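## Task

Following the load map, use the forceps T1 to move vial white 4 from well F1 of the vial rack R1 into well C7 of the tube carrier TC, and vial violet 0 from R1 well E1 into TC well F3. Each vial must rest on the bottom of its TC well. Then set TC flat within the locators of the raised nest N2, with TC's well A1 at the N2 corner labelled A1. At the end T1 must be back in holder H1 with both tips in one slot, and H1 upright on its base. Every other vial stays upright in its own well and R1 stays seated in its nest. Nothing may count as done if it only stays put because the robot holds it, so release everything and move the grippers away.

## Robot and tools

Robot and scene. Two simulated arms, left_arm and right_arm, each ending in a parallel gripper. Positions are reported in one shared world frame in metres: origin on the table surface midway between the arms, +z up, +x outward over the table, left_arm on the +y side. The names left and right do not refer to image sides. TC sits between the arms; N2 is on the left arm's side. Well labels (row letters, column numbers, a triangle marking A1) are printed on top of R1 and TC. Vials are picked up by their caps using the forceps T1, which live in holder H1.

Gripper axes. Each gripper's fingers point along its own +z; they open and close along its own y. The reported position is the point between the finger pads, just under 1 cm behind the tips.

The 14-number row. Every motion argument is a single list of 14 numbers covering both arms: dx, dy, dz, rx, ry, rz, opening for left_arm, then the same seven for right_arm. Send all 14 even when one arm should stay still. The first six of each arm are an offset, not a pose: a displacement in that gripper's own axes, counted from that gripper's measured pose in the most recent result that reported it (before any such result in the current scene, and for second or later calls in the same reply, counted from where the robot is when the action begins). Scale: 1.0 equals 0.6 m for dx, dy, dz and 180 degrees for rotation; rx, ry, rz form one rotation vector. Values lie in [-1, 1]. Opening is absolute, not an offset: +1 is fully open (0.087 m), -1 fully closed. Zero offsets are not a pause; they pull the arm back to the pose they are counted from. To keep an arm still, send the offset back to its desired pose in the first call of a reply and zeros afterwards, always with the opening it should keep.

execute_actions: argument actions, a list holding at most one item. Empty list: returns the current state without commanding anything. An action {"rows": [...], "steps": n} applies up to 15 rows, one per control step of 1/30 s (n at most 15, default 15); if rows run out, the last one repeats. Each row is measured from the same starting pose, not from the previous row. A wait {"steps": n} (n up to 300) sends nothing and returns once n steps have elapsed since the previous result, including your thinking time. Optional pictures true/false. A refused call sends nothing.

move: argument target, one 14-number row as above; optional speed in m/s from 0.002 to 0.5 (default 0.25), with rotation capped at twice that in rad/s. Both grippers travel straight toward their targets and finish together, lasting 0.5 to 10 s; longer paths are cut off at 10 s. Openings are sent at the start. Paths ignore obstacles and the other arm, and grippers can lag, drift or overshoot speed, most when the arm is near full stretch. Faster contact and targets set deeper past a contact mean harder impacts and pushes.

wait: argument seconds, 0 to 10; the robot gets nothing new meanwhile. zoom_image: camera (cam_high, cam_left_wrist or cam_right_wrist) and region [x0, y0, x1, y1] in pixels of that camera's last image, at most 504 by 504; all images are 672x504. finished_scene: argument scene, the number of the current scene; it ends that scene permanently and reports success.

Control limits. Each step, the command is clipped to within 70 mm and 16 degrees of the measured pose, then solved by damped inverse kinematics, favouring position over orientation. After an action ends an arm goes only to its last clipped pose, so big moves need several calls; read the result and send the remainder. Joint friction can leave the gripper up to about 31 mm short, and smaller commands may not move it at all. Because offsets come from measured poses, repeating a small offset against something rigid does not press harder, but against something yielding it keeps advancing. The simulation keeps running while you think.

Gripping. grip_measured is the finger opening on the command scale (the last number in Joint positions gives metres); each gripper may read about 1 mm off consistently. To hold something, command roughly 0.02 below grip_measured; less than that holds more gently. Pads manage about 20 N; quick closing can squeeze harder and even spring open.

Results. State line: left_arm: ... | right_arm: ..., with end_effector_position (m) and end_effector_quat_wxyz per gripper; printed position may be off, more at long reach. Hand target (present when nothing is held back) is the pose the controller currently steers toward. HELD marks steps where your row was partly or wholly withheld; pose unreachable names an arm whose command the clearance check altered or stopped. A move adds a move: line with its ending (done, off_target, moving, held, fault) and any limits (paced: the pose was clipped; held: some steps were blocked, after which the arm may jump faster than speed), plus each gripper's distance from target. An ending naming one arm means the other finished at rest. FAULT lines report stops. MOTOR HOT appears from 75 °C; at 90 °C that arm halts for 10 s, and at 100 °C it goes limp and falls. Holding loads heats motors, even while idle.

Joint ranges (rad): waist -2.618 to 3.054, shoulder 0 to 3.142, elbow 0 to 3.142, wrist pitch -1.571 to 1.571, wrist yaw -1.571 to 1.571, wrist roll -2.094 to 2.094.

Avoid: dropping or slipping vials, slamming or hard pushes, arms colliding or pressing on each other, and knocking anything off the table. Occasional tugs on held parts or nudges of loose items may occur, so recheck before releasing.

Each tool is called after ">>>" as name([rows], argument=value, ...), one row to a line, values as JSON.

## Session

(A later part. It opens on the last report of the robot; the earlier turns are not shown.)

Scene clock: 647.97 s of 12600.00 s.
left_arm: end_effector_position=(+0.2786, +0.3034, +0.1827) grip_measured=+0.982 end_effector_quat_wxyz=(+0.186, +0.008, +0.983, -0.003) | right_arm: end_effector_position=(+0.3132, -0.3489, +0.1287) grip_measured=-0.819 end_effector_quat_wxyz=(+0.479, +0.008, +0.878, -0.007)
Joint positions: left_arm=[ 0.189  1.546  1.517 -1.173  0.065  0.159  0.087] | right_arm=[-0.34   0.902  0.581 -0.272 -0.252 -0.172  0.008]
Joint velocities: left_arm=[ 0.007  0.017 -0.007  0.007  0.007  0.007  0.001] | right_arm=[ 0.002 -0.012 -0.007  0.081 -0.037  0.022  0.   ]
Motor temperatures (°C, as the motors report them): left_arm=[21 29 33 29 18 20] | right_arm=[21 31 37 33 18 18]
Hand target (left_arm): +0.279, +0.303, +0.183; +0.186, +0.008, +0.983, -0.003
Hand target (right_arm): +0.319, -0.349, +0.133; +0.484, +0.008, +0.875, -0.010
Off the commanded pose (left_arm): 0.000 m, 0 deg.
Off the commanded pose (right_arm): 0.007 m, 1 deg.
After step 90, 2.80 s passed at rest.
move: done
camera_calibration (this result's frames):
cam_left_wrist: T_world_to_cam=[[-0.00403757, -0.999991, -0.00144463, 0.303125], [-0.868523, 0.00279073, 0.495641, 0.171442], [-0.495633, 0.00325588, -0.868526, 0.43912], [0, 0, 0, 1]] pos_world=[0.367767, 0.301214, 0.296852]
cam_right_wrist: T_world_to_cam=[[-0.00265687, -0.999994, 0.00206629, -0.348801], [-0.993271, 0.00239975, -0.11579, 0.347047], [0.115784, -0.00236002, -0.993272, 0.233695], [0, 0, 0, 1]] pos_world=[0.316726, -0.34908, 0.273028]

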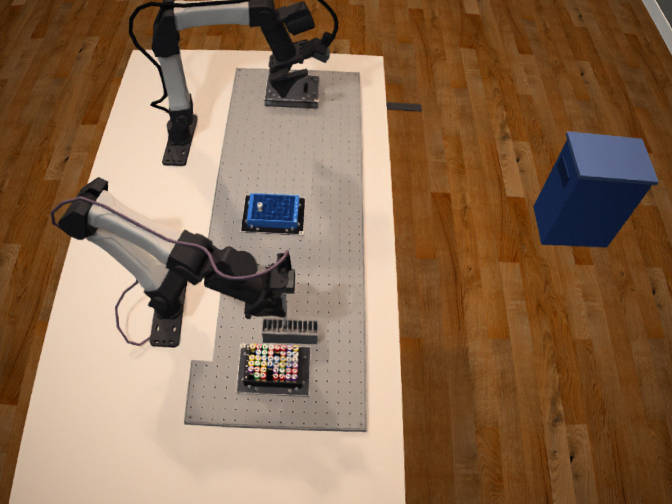

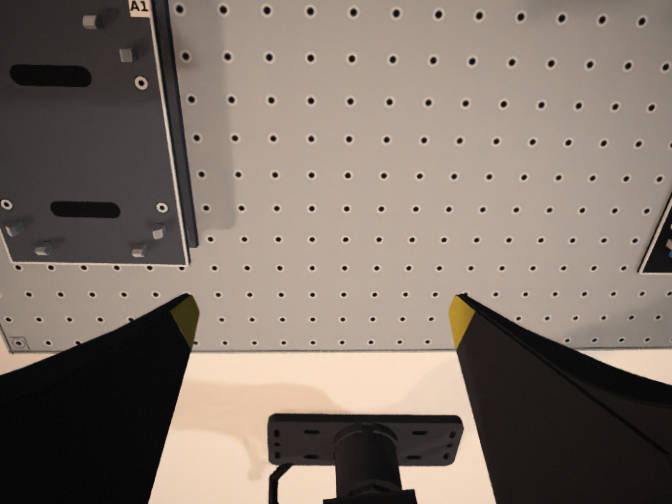

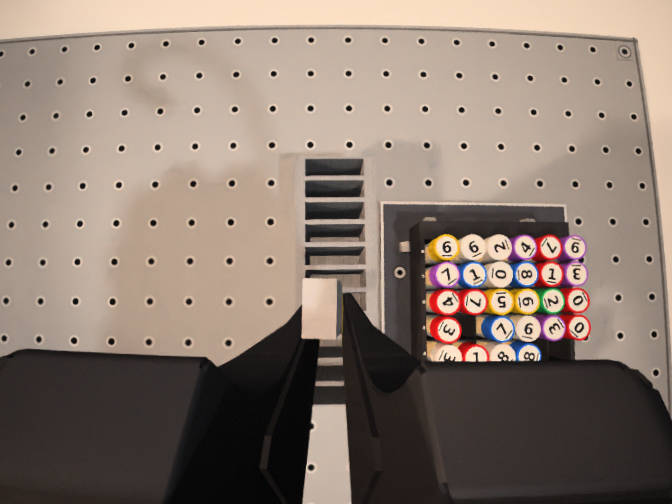

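>>> move(target=[0,0,0,0,0,0,1,0.06,0,0.039,0,0,0,-0.82], speed=0.02)

>>> move(target=[0,0,0,0,0,0,1,0,0,0,0,0.16,0,-0.5], speed=0.07)

>>> zoom_image(camera="cam_high", region=[250,280,330,350])

Scene clock: 659.70 s of 12600.00 s.
left_arm: end_effector_position=(+0.2786, +0.3034, +0.1827) grip_measured=+0.982 end_effector_quat_wxyz=(+0.186, +0.008, +0.983, -0.003) | right_arm: end_effector_position=(+0.3148, -0.3495, +0.0963) grip_measured=-0.819 end_effector_quat_wxyz=(+0.486, +0.007, +0.874, -0.010)
Joint positions: left_arm=[ 0.189  1.546  1.517 -1.173  0.065  0.159  0.087] | right_arm=[-0.34   0.927  0.446 -0.095 -0.251 -0.172  0.008]
Joint velocities: left_arm=[-0.027 -0.032  0.012  0.007 -0.037 -0.007 -0.001] | right_arm=[-0.032 -0.022 -0.012  0.051  0.037  0.022 -0.   ]
Motor temperatures (°C, as the motors report them): left_arm=[21 29 33 29 18 20] | right_arm=[21 30 39 34 18 18]
Hand target (left_arm): +0.279, +0.303, +0.183; +0.186, +0.008, +0.983, -0.003
Hand target (right_arm): +0.312, -0.349, +0.086; +0.479, +0.008, +0.878, -0.007
Off the commanded pose (left_arm): 0.000 m, 0 deg.
Off the commanded pose (right_arm): 0.011 m, 1 deg.
After step 90, 6.33 s passed at rest.
move: off_target (right_arm)
camera_calibration (this result's frames):
cam_left_wrist: T_world_to_cam=[[-0.00403757, -0.999991, -0.00144463, 0.303125], [-0.868523, 0.00279073, 0.495641, 0.171442], [-0.495633, 0.00325588, -0.868526, 0.43912], [0, 0, 0, 1]] pos_world=[0.367767, 0.301214, 0.296852]
cam_right_wrist: T_world_to_cam=[[-0.00357765, -0.999964, 0.00770862, -0.349622], [-0.991223, 0.00252746, -0.132175, 0.345817], [0.13215, -0.00811383, -0.991196, 0.19392], [0, 0, 0, 1]] pos_world=[0.315904, -0.34891, 0.240616]

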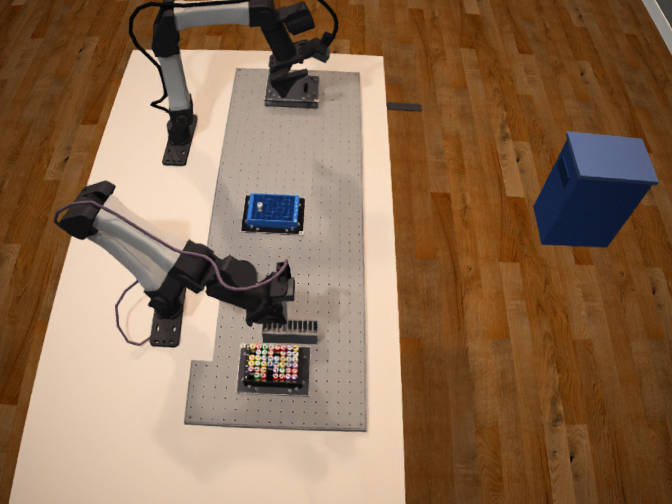

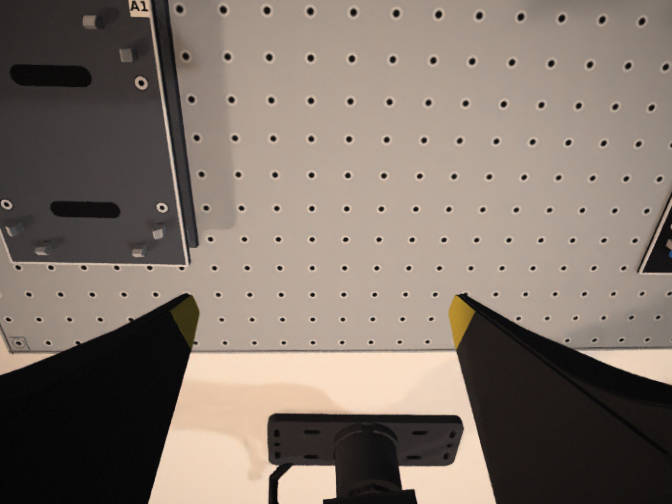

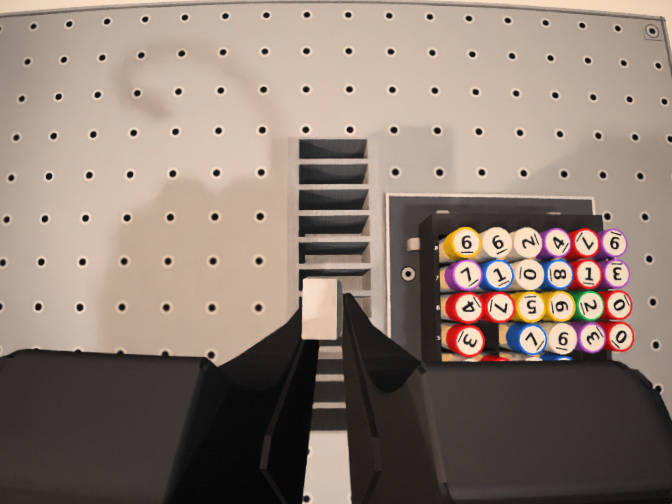

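Scene clock: 663.73 s of 12600.00 s.
left_arm: end_effector_position=(+0.2786, +0.3034, +0.1827) grip_measured=+0.982 end_effector_quat_wxyz=(+0.186, +0.008, +0.983, -0.003) | right_arm: end_effector_position=(+0.3147, -0.3506, +0.0945) grip_measured=-0.500 end_effector_quat_wxyz=(+0.262, +0.016, +0.965, -0.006)
Joint positions: left_arm=[ 0.189  1.546  1.517 -1.173  0.065  0.159  0.087] | right_arm=[-0.253  1.32   0.928 -0.657 -0.1   -0.178  0.022]
Joint velocities: left_arm=[-0.012 -0.012 -0.012 -0.022 -0.051 -0.051  0.   ] | right_arm=[ 0.007  0.002 -0.002  0.007  0.007 -0.037  0.   ]
Motor temperatures (°C, as the motors report them): left_arm=[21 29 33 29 18 20] | right_arm=[22 30 39 33 18 18]
Hand target (left_arm): +0.279, +0.303, +0.183; +0.186, +0.008, +0.983, -0.003
Hand target (right_arm): +0.316, -0.350, +0.095; +0.254, +0.013, +0.967, -0.009
Off the commanded pose (left_arm): 0.000 m, 0 deg.
Off the commanded pose (right_arm): 0.002 m, 1 deg.
move: done
camera_calibration (this result's frames):
cam_left_wrist: T_world_to_cam=[[-0.00403757, -0.999991, -0.00144463, 0.303125], [-0.868523, 0.00279073, 0.495641, 0.171442], [-0.495633, 0.00325588, -0.868526, 0.43912], [0, 0, 0, 1]] pos_world=[0.367767, 0.301214, 0.296852]
cam_right_wrist: T_world_to_cam=[[-0.0187644, -0.999792, -0.00801435, -0.344348], [-0.938631, 0.0148541, 0.344604, 0.288209], [-0.344413, 0.0139888, -0.938714, 0.344934], [0, 0, 0, 1]] pos_world=[0.38286, -0.353383, 0.221717]

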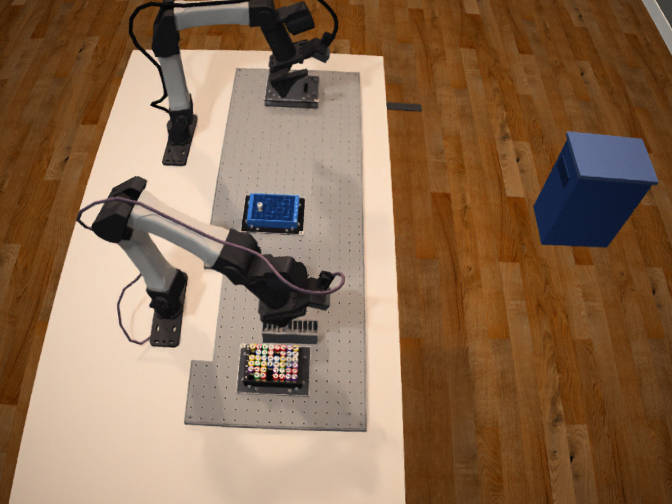

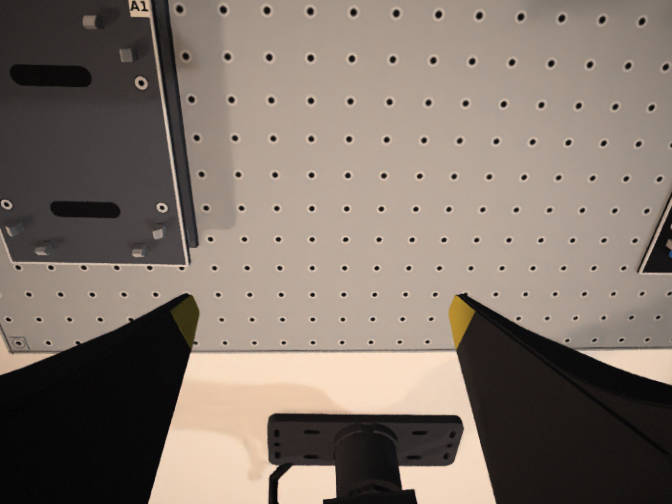

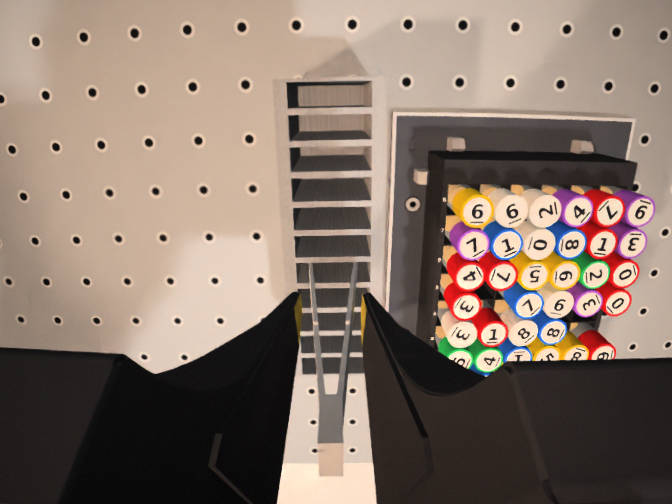

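Region (250, 280, 330, 350) of cam_high's 672x504 image, scaled by 6.300, with more detail than that image has; it fills the top 441 rows of this view, and the rest is white.

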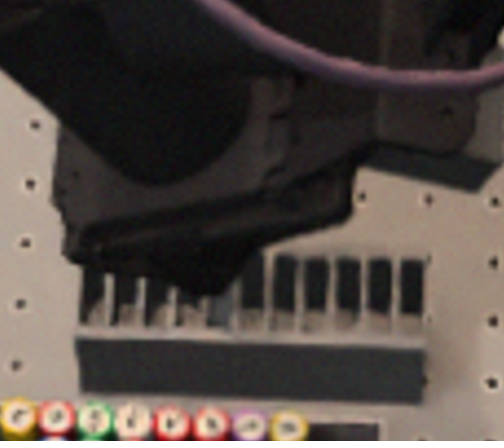

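>>> move(target=[0,0,0,0,0,0,1,-0.004,0,0.018,0,0.045,0,-0.5], speed=0.03)

>>> zoom_image(camera="cam_high", region=[250,280,330,350])

Scene clock: 673.57 s of 12600.00 s.
left_arm: end_effector_position=(+0.2786, +0.3034, +0.1827) grip_measured=+0.982 end_effector_quat_wxyz=(+0.186, +0.008, +0.983, -0.003) | right_arm: end_effector_position=(+0.3219, -0.3522, +0.0862) grip_measured=-0.500 end_effector_quat_wxyz=(+0.204, +0.018, +0.979, -0.002)
Joint positions: left_arm=[ 0.189  1.546  1.517 -1.173  0.065  0.159  0.087] | right_arm=[-0.239  1.463  1.047 -0.751 -0.078 -0.173  0.022]
Joint velocities: left_arm=[-0.017  0.007  0.007  0.022 -0.022  0.022 -0.001] | right_arm=[-0.022  0.007 -0.007 -0.037  0.007  0.007 -0.   ]
Motor temperatures (°C, as the motors report them): left_arm=[21 29 33 29 18 20] | right_arm=[22 30 40 32 18 18]
Hand target (left_arm): +0.279, +0.303, +0.183; +0.186, +0.008, +0.983, -0.003
Hand target (right_arm): +0.322, -0.351, +0.086; +0.194, +0.017, +0.981, -0.005
Off the commanded pose (left_arm): 0.000 m, 0 deg.
Off the commanded pose (right_arm): 0.001 m, 1 deg.
After step 90, 4.27 s passed at rest.
move: done
camera_calibration (this result's frames):
cam_left_wrist: T_world_to_cam=[[-0.00403757, -0.999991, -0.00144463, 0.303125], [-0.868523, 0.00279073, 0.495641, 0.171442], [-0.495633, 0.00325588, -0.868526, 0.43912], [0, 0, 0, 1]] pos_world=[0.367767, 0.301214, 0.296852]
cam_right_wrist: T_world_to_cam=[[-0.0218158, -0.999645, -0.0153113, -0.344165], [-0.890558, 0.0124706, 0.454698, 0.272113], [-0.454346, 0.0235552, -0.890514, 0.37422], [0, 0, 0, 1]] pos_world=[0.404849, -0.356251, 0.204249]

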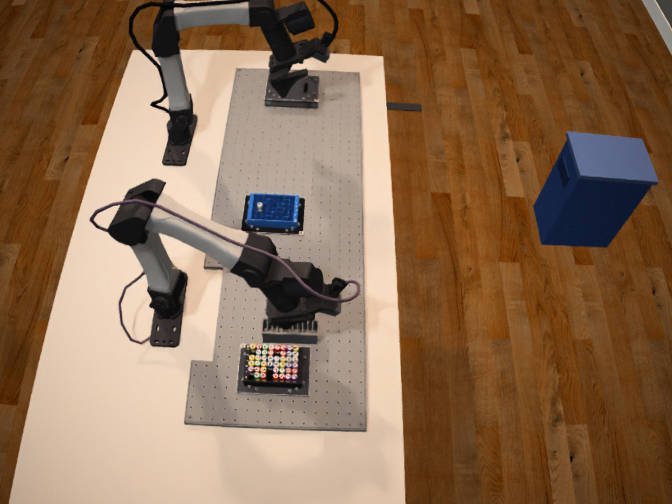

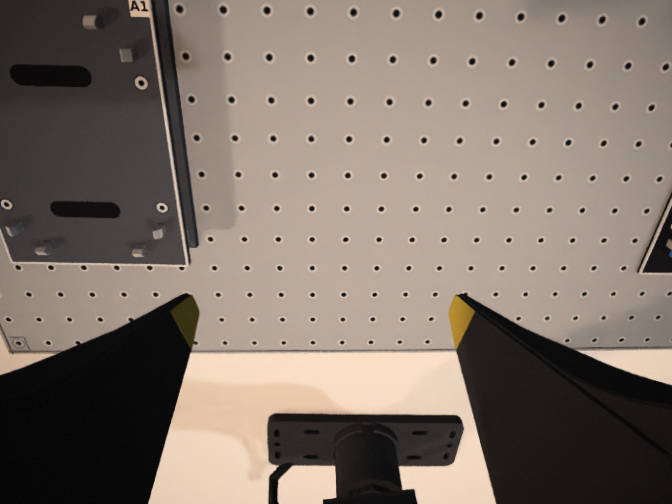

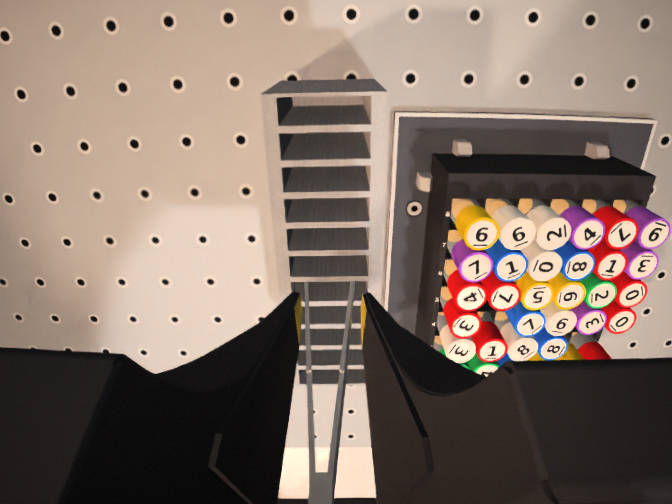

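Region (250, 280, 330, 350) of cam_high's 672x504 image, scaled by 6.300, with more detail than that image has; it fills the top 441 rows of this view, and the rest is white.

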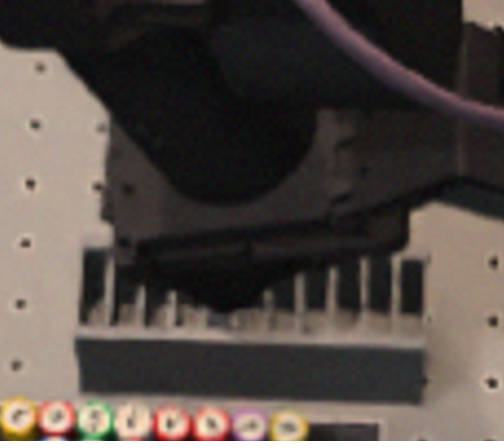

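>>> execute_actions([
  {"rows":[[0,0,0,0,0,0,1,0,0,0,0,0,0,-0.6],[0,0,0,0,0,0,1,0,0,0,0,0,0,-0.65],[0,0,0,0,0,0,1,0,0,0,0,0,0,-0.7],[0,0,0,0,0,0,1,0,0,0,0,0,0,-0.75],[0,0,0,0,0,0,1,0,0,0,0,0,0,-0.8]],"steps":15},
], pictures=false)

>>> move(target=[0,0,0,0,0,0,1,-0.05,0,-0.125,0,0,0,-0.8], speed=0.04)

>>> zoom_image(camera="cam_high", region=[250,280,330,350])

>>> move(target=[0,0,0,0,0,0,1,0.105,-0.19,-0.02,0.10,0,0.229,-0.72], speed=0.12)

>>> zoom_image(camera="cam_right_wrist", region=[250,180,410,320])

Scene clock: 685.60 s of 12600.00 s.
left_arm: end_effector_position=(+0.2786, +0.3034, +0.1827) grip_measured=+0.982 end_effector_quat_wxyz=(+0.186, +0.008, +0.983, -0.003) | right_arm: end_effector_position=(+0.3216, -0.3522, +0.0861) grip_measured=-0.799 end_effector_quat_wxyz=(+0.203, +0.018, +0.979, -0.002)
Joint positions: left_arm=[ 0.189  1.546  1.517 -1.173  0.065  0.159  0.087] | right_arm=[-0.239  1.463  1.047 -0.753 -0.077 -0.173  0.009]
Joint velocities: left_arm=[-0.012  0.002  0.007 -0.007  0.022 -0.051 -0.   ] | right_arm=[ 0.012 -0.012  0.002 -0.095  0.022 -0.007 -0.001]
Motor temperatures (°C, as the motors report them): left_arm=[21 29 33 29 18 20] | right_arm=[22 30 41 30 18 18]
Hand target (left_arm): +0.279, +0.303, +0.183; +0.186, +0.008, +0.983, -0.003
Hand target (right_arm): +0.322, -0.352, +0.086; +0.204, +0.018, +0.979, -0.002
Off the commanded pose (left_arm): 0.000 m, 0 deg.
Off the commanded pose (right_arm): 0.000 m, 0 deg.
Steps of this call (steps 1 to 90: nothing new was sent; then 8.53 s passed at rest; steps 91 to 105: all 15 steps of this action). Readings (end_effector_position):
91: left_arm (+0.2786, +0.3034, +0.1827) | right_arm (+0.3216, -0.3522, +0.0861)
92: left_arm (+0.2786, +0.3034, +0.1827) | right_arm (+0.3216, -0.3522, +0.0861)
94: left_arm (+0.2786, +0.3034, +0.1827) | right_arm (+0.3216, -0.3522, +0.0861)
98: left_arm (+0.2786, +0.3034, +0.1827) | right_arm (+0.3216, -0.3522, +0.0861)
105: the state above

Scene clock: 688.33 s of 12600.00 s.
left_arm: end_effector_position=(+0.2786, +0.3034, +0.1827) grip_measured=+0.982 end_effector_quat_wxyz=(+0.186, +0.008, +0.983, -0.003) | right_arm: end_effector_position=(+0.3212, -0.3521, +0.1591) grip_measured=-0.800 end_effector_quat_wxyz=(+0.198, +0.018, +0.980, -0.001)
Joint positions: left_arm=[ 0.189  1.546  1.517 -1.173  0.065  0.159  0.087] | right_arm=[-0.239  1.463  1.34  -1.056 -0.077 -0.173  0.009]
Joint velocities: left_arm=[-0.012  0.002 -0.007 -0.037 -0.022 -0.007 -0.001] | right_arm=[-0.017  0.002  0.017 -0.051  0.007  0.051  0.   ]
Motor temperatures (°C, as the motors report them): left_arm=[21 29 33 29 18 20] | right_arm=[22 31 41 30 18 18]
Hand target (left_arm): +0.279, +0.303, +0.183; +0.186, +0.008, +0.983, -0.003
Hand target (right_arm): +0.321, -0.351, +0.167; +0.203, +0.018, +0.979, -0.002
Off the commanded pose (left_arm): 0.000 m, 0 deg.
Off the commanded pose (right_arm): 0.008 m, 1 deg.
move: done
camera_calibration (this result's frames):
cam_left_wrist: T_world_to_cam=[[-0.00403757, -0.999991, -0.00144463, 0.303125], [-0.868523, 0.00279073, 0.495641, 0.171442], [-0.495633, 0.00325588, -0.868526, 0.43912], [0, 0, 0, 1]] pos_world=[0.367767, 0.301214, 0.296852]
cam_right_wrist: T_world_to_cam=[[-0.0221529, -0.999604, -0.0173523, -0.342518], [-0.885219, 0.0115454, 0.465031, 0.234623], [-0.464646, 0.0256623, -0.885124, 0.442002], [0, 0, 0, 1]] pos_world=[0.405479, -0.356434, 0.276176]

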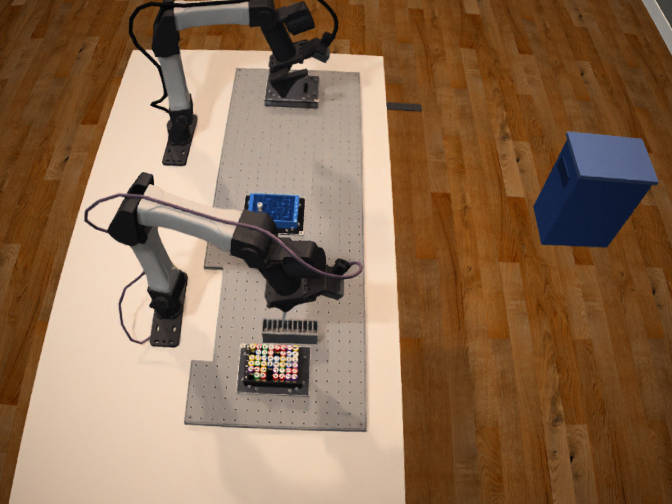

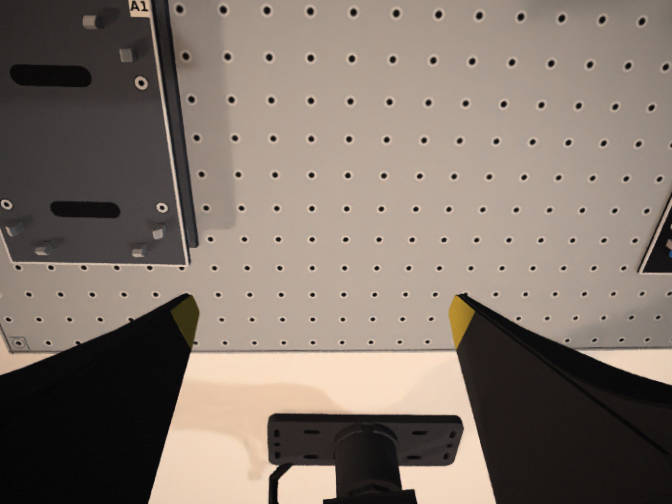

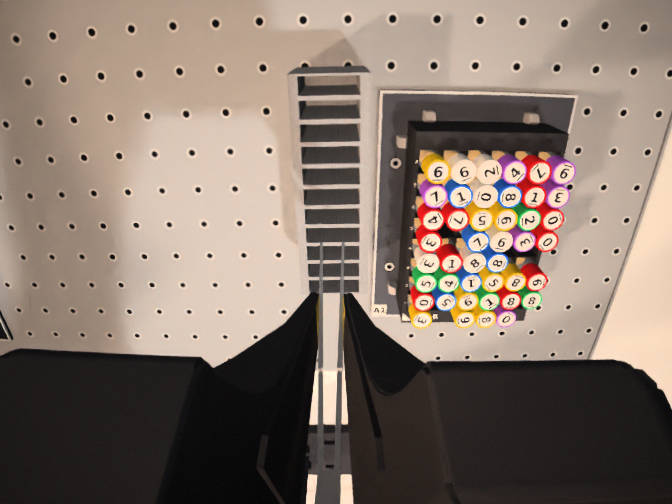

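Region (250, 280, 330, 350) of cam_high's 672x504 image, scaled by 6.300, with more detail than that image has; it fills the top 441 rows of this view, and the rest is white.

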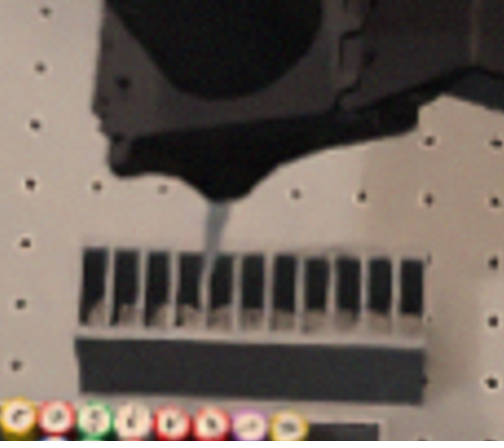

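Scene clock: 691.93 s of 12600.00 s.
left_arm: end_effector_position=(+0.2786, +0.3034, +0.1827) grip_measured=+0.982 end_effector_quat_wxyz=(+0.186, +0.008, +0.983, -0.003) | right_arm: end_effector_position=(+0.2606, -0.4628, +0.1526) grip_measured=-0.720 end_effector_quat_wxyz=(+0.188, +0.380, +0.902, -0.079)
Joint positions: left_arm=[ 0.189  1.546  1.517 -1.173  0.065  0.159  0.087] | right_arm=[-0.629  1.407  1.263 -1.021  0.072  0.168  0.012]
Joint velocities: left_arm=[-0.012  0.002 -0.022  0.022 -0.081 -0.051  0.001] | right_arm=[-0.002 -0.007  0.002 -0.037  0.095  0.037 -0.001]
Motor temperatures (°C, as the motors report them): left_arm=[21 29 33 29 18 20] | right_arm=[22 31 40 30 18 18]
Hand target (left_arm): +0.279, +0.303, +0.183; +0.186, +0.008, +0.983, -0.003
Hand target (right_arm): +0.256, -0.465, +0.147; +0.184, +0.390, +0.898, -0.085
Off the commanded pose (left_arm): 0.000 m, 0 deg.
Off the commanded pose (right_arm): 0.010 m, 2 deg.
move: done
camera_calibration (this result's frames):
cam_left_wrist: T_world_to_cam=[[-0.00403757, -0.999991, -0.00144463, 0.303125], [-0.868523, 0.00279073, 0.495641, 0.171442], [-0.495633, 0.00325588, -0.868526, 0.43912], [0, 0, 0, 1]] pos_world=[0.367767, 0.301214, 0.296852]
cam_right_wrist: T_world_to_cam=[[-0.70599, -0.708101, -0.0131177, -0.14218], [-0.635336, 0.625041, 0.45351, 0.405892], [-0.312932, 0.328508, -0.891154, 0.512466], [0, 0, 0, 1]] pos_world=[0.317867, -0.522726, 0.270745]

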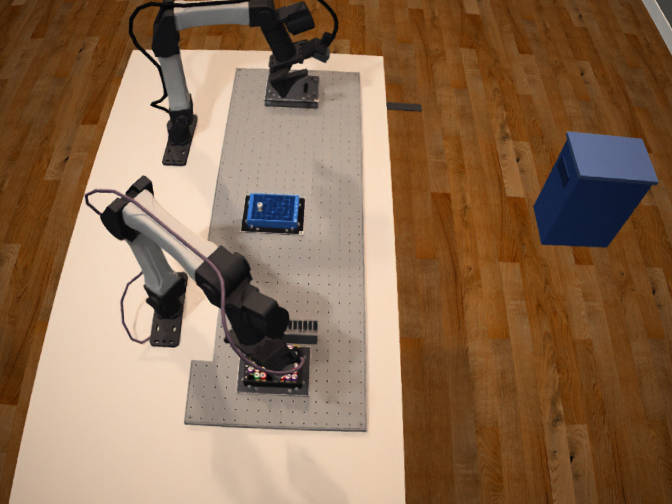

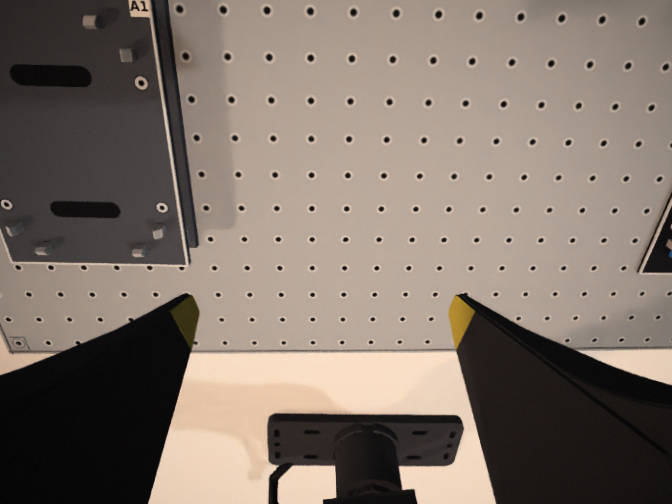

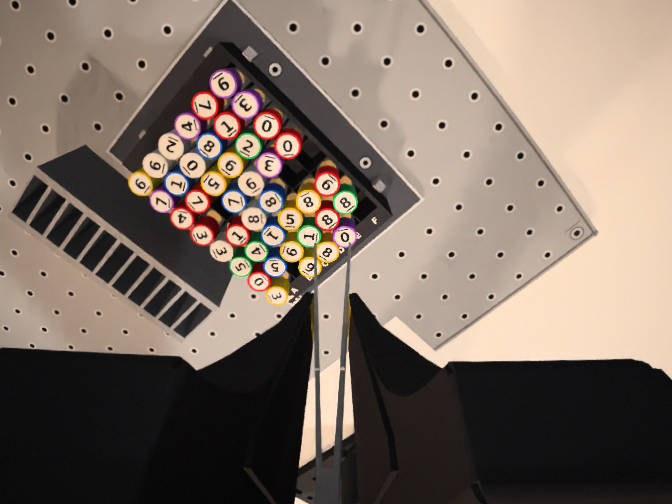

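Region (250, 180, 410, 320) of cam_right_wrist's 672x504 image, scaled by 3.150, with more detail than that image has; it fills the top 441 rows of this view, and the rest is white.

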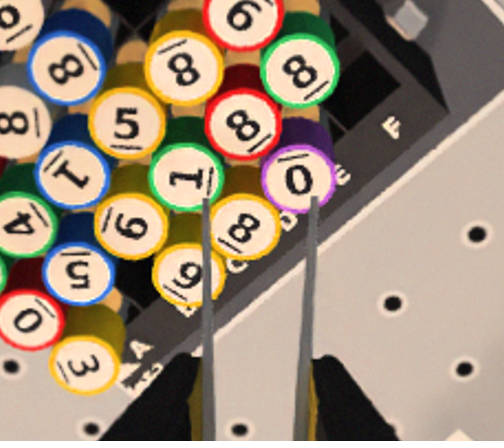

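>>> move(target=[0,0,0,0,0,0,1,0.028,-0.013,0.017,0,-0.018,0,-0.73], speed=0.02)

>>> zoom_image(camera="cam_right_wrist", region=[250,180,410,320])

Scene clock: 700.03 s of 12600.00 s.
left_arm: end_effector_position=(+0.2786, +0.3034, +0.1827) grip_measured=+0.982 end_effector_quat_wxyz=(+0.186, +0.008, +0.983, -0.003) | right_arm: end_effector_position=(+0.2505, -0.4585, +0.1399) grip_measured=-0.730 end_effector_quat_wxyz=(+0.212, +0.376, +0.898, -0.087)
Joint positions: left_arm=[ 0.189  1.546  1.517 -1.173  0.065  0.159  0.087] | right_arm=[-0.635  1.315  1.127 -0.927  0.073  0.155  0.012]
Joint velocities: left_arm=[-0.012 -0.017 -0.007 -0.022 -0.037 -0.037  0.   ] | right_arm=[-0.002 -0.002 -0.022 -0.007  0.007  0.022 -0.001]
Motor temperatures (°C, as the motors report them): left_arm=[21 29 33 29 18 20] | right_arm=[22 31 39 30 18 18]
Hand target (left_arm): +0.279, +0.303, +0.183; +0.186, +0.008, +0.983, -0.003
Hand target (right_arm): +0.247, -0.460, +0.137; +0.214, +0.378, +0.896, -0.090
Off the commanded pose (left_arm): 0.000 m, 0 deg.
Off the commanded pose (right_arm): 0.005 m, 1 deg.
After step 90, 3.47 s passed at rest.
move: done
camera_calibration (this result's frames):
cam_left_wrist: T_world_to_cam=[[-0.00403757, -0.999991, -0.00144463, 0.303125], [-0.868523, 0.00279073, 0.495641, 0.171442], [-0.495633, 0.00325588, -0.868526, 0.43912], [0, 0, 0, 1]] pos_world=[0.367767, 0.301214, 0.296852]
cam_right_wrist: T_world_to_cam=[[-0.701435, -0.712575, -0.015004, -0.149432], [-0.654836, 0.636002, 0.408279, 0.418702], [-0.281387, 0.296207, -0.912734, 0.47694], [0, 0, 0, 1]] pos_world=[0.303569, -0.51405, 0.26213]

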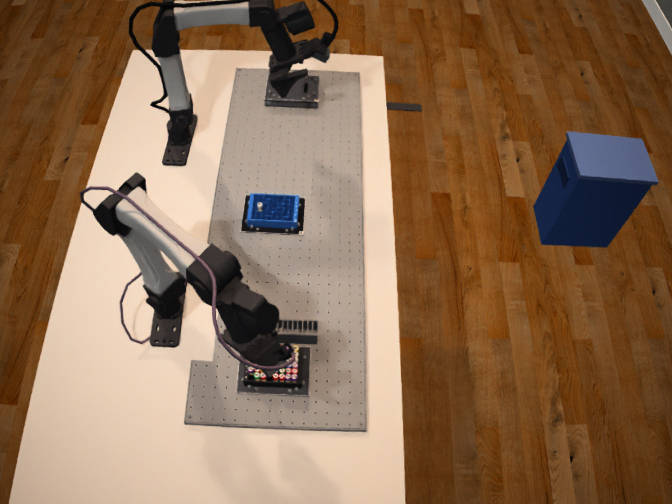

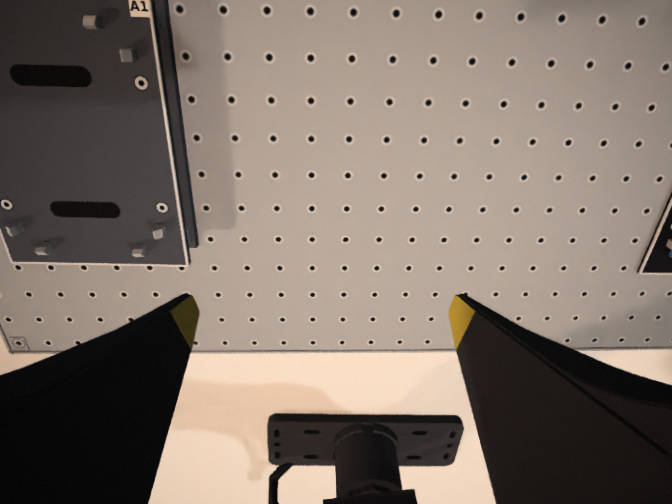

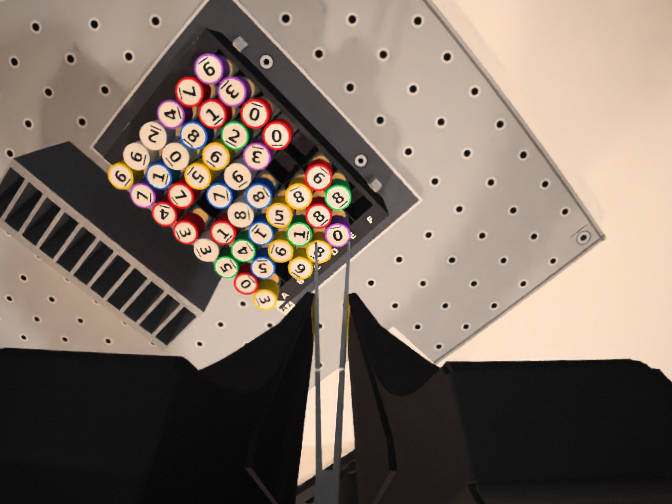

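Region (250, 180, 410, 320) of cam_right_wrist's 672x504 image, scaled by 3.150, with more detail than that image has; it fills the top 441 rows of this view, and the rest is white.

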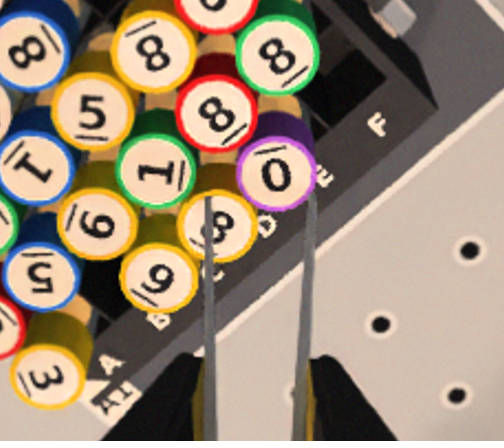

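>>> move(target=[0,0,0,0,0,0,1,0.009,-0.0085,0.016,0,0,0,-0.73], speed=0.012)

>>> zoom_image(camera="cam_right_wrist", region=[250,180,410,320])

Scene clock: 708.07 s of 12600.00 s.
left_arm: end_effector_position=(+0.2786, +0.3034, +0.1827) grip_measured=+0.982 end_effector_quat_wxyz=(+0.186, +0.008, +0.983, -0.003) | right_arm: end_effector_position=(+0.2503, -0.4623, +0.1346) grip_measured=-0.730 end_effector_quat_wxyz=(+0.215, +0.375, +0.897, -0.090)
Joint positions: left_arm=[ 0.189  1.546  1.517 -1.173  0.065  0.159  0.087] | right_arm=[-0.645  1.315  1.103 -0.895  0.073  0.144  0.012]
Joint velocities: left_arm=[-0.002 -0.002 -0.012 -0.007 -0.007 -0.022  0.   ] | right_arm=[ 0.012 -0.002 -0.022  0.037  0.037 -0.066  0.   ]
Motor temperatures (°C, as the motors report them): left_arm=[21 29 33 29 18 20] | right_arm=[22 32 39 31 18 18]
Hand target (left_arm): +0.279, +0.303, +0.183; +0.186, +0.008, +0.983, -0.003
Hand target (right_arm): +0.246, -0.462, +0.129; +0.212, +0.376, +0.898, -0.087
Off the commanded pose (left_arm): 0.000 m, 0 deg.
Off the commanded pose (right_arm): 0.007 m, 1 deg.
After step 90, 3.77 s passed at rest.
move: done
camera_calibration (this result's frames):
cam_left_wrist: T_world_to_cam=[[-0.00403757, -0.999991, -0.00144463, 0.303125], [-0.868523, 0.00279073, 0.495641, 0.171442], [-0.495633, 0.00325588, -0.868526, 0.43912], [0, 0, 0, 1]] pos_world=[0.367767, 0.301214, 0.296852]
cam_right_wrist: T_world_to_cam=[[-0.700907, -0.713167, -0.0110734, -0.153236], [-0.656426, 0.638913, 0.401116, 0.425854], [-0.278988, 0.288414, -0.91596, 0.469324], [0, 0, 0, 1]] pos_world=[0.303073, -0.516726, 0.257369]

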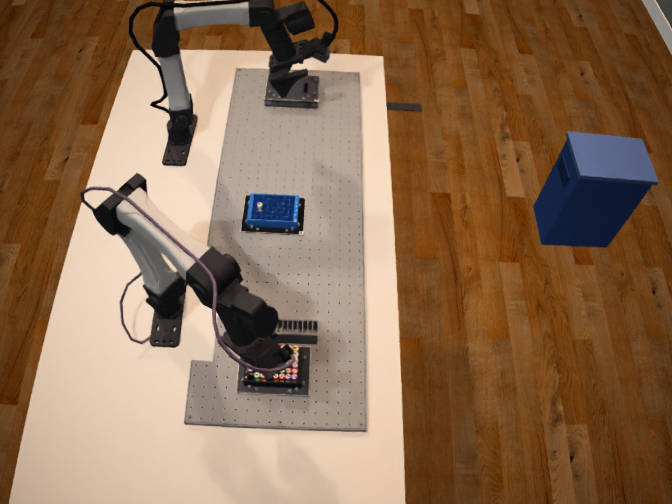

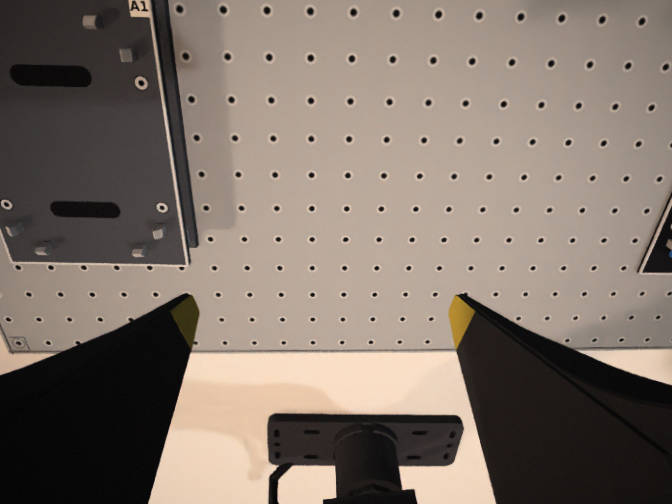

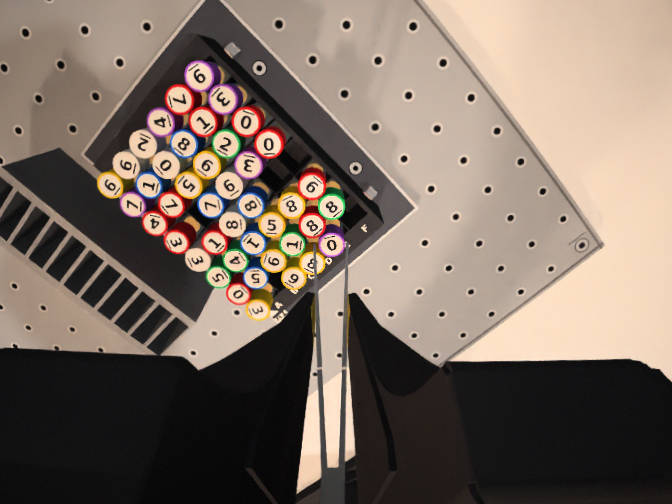

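Region (250, 180, 410, 320) of cam_right_wrist's 672x504 image, scaled by 3.150, with more detail than that image has; it fills the top 441 rows of this view, and the rest is white.

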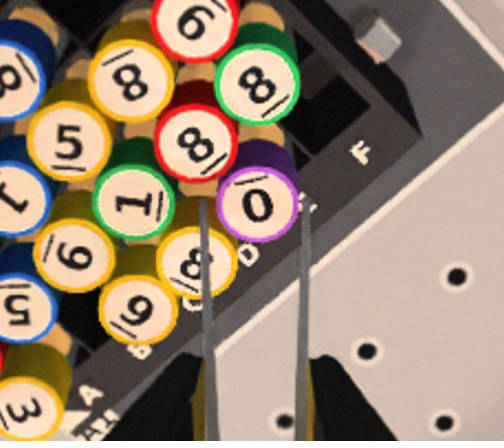

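>>> move(target=[0,0,0,0,0,0,1,0.0155,0,0.017,0,0.0035,0,-0.73], speed=0.015)

>>> zoom_image(camera="cam_right_wrist", region=[250,180,410,320])

Scene clock: 720.83 s of 12600.00 s.
left_arm: end_effector_position=(+0.2786, +0.3034, +0.1827) grip_measured=+0.982 end_effector_quat_wxyz=(+0.186, +0.008, +0.983, -0.003) | right_arm: end_effector_position=(+0.2496, -0.4618, +0.1272) grip_measured=-0.730 end_effector_quat_wxyz=(+0.213, +0.375, +0.898, -0.090)
Joint positions: left_arm=[ 0.189  1.546  1.517 -1.173  0.065  0.159  0.087] | right_arm=[-0.645  1.315  1.075 -0.87   0.073  0.143  0.012]
Joint velocities: left_arm=[ 0.007  0.002 -0.007 -0.095  0.051  0.037 -0.002] | right_arm=[-0.022  0.022 -0.002 -0.051 -0.051 -0.095 -0.   ]
Motor temperatures (°C, as the motors report them): left_arm=[21 29 33 29 18 20] | right_arm=[22 32 38 31 18 18]
Hand target (left_arm): +0.279, +0.303, +0.183; +0.186, +0.008, +0.983, -0.003
Hand target (right_arm): +0.247, -0.460, +0.121; +0.209, +0.375, +0.899, -0.088
Off the commanded pose (left_arm): 0.000 m, 0 deg.
Off the commanded pose (right_arm): 0.007 m, 0 deg.
After step 90, 8.63 s passed at rest.
move: done
camera_calibration (this result's frames):
cam_left_wrist: T_world_to_cam=[[-0.00403757, -0.999991, -0.00144463, 0.303125], [-0.868523, 0.00279073, 0.495641, 0.171442], [-0.495633, 0.00325588, -0.868526, 0.43912], [0, 0, 0, 1]] pos_world=[0.367767, 0.301214, 0.296852]
cam_right_wrist: T_world_to_cam=[[-0.700456, -0.713623, -0.0101754, -0.153906], [-0.655521, 0.637658, 0.40458, 0.426833], [-0.282229, 0.290061, -0.914446, 0.463596], [0, 0, 0, 1]] pos_world=[0.302834, -0.516476, 0.249679]

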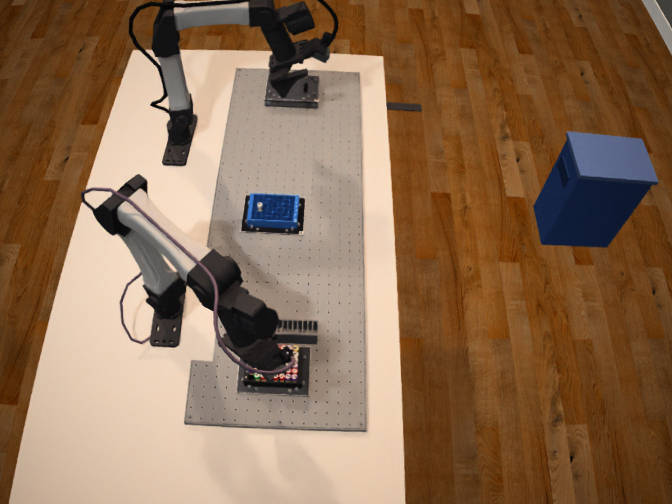

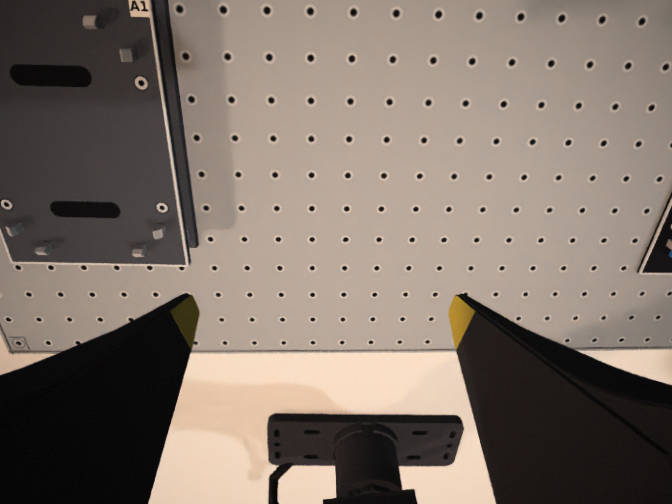

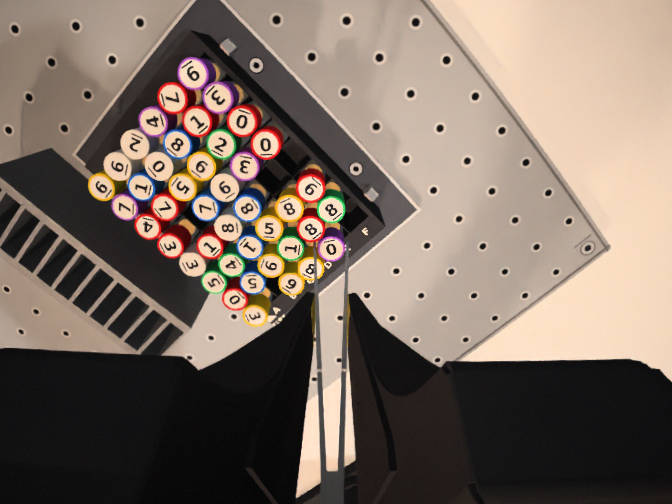

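Region (250, 180, 410, 320) of cam_right_wrist's 672x504 image, scaled by 3.150, with more detail than that image has; it fills the top 441 rows of this view, and the rest is white.

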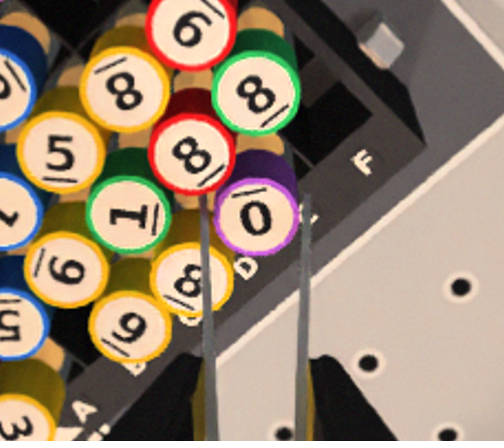

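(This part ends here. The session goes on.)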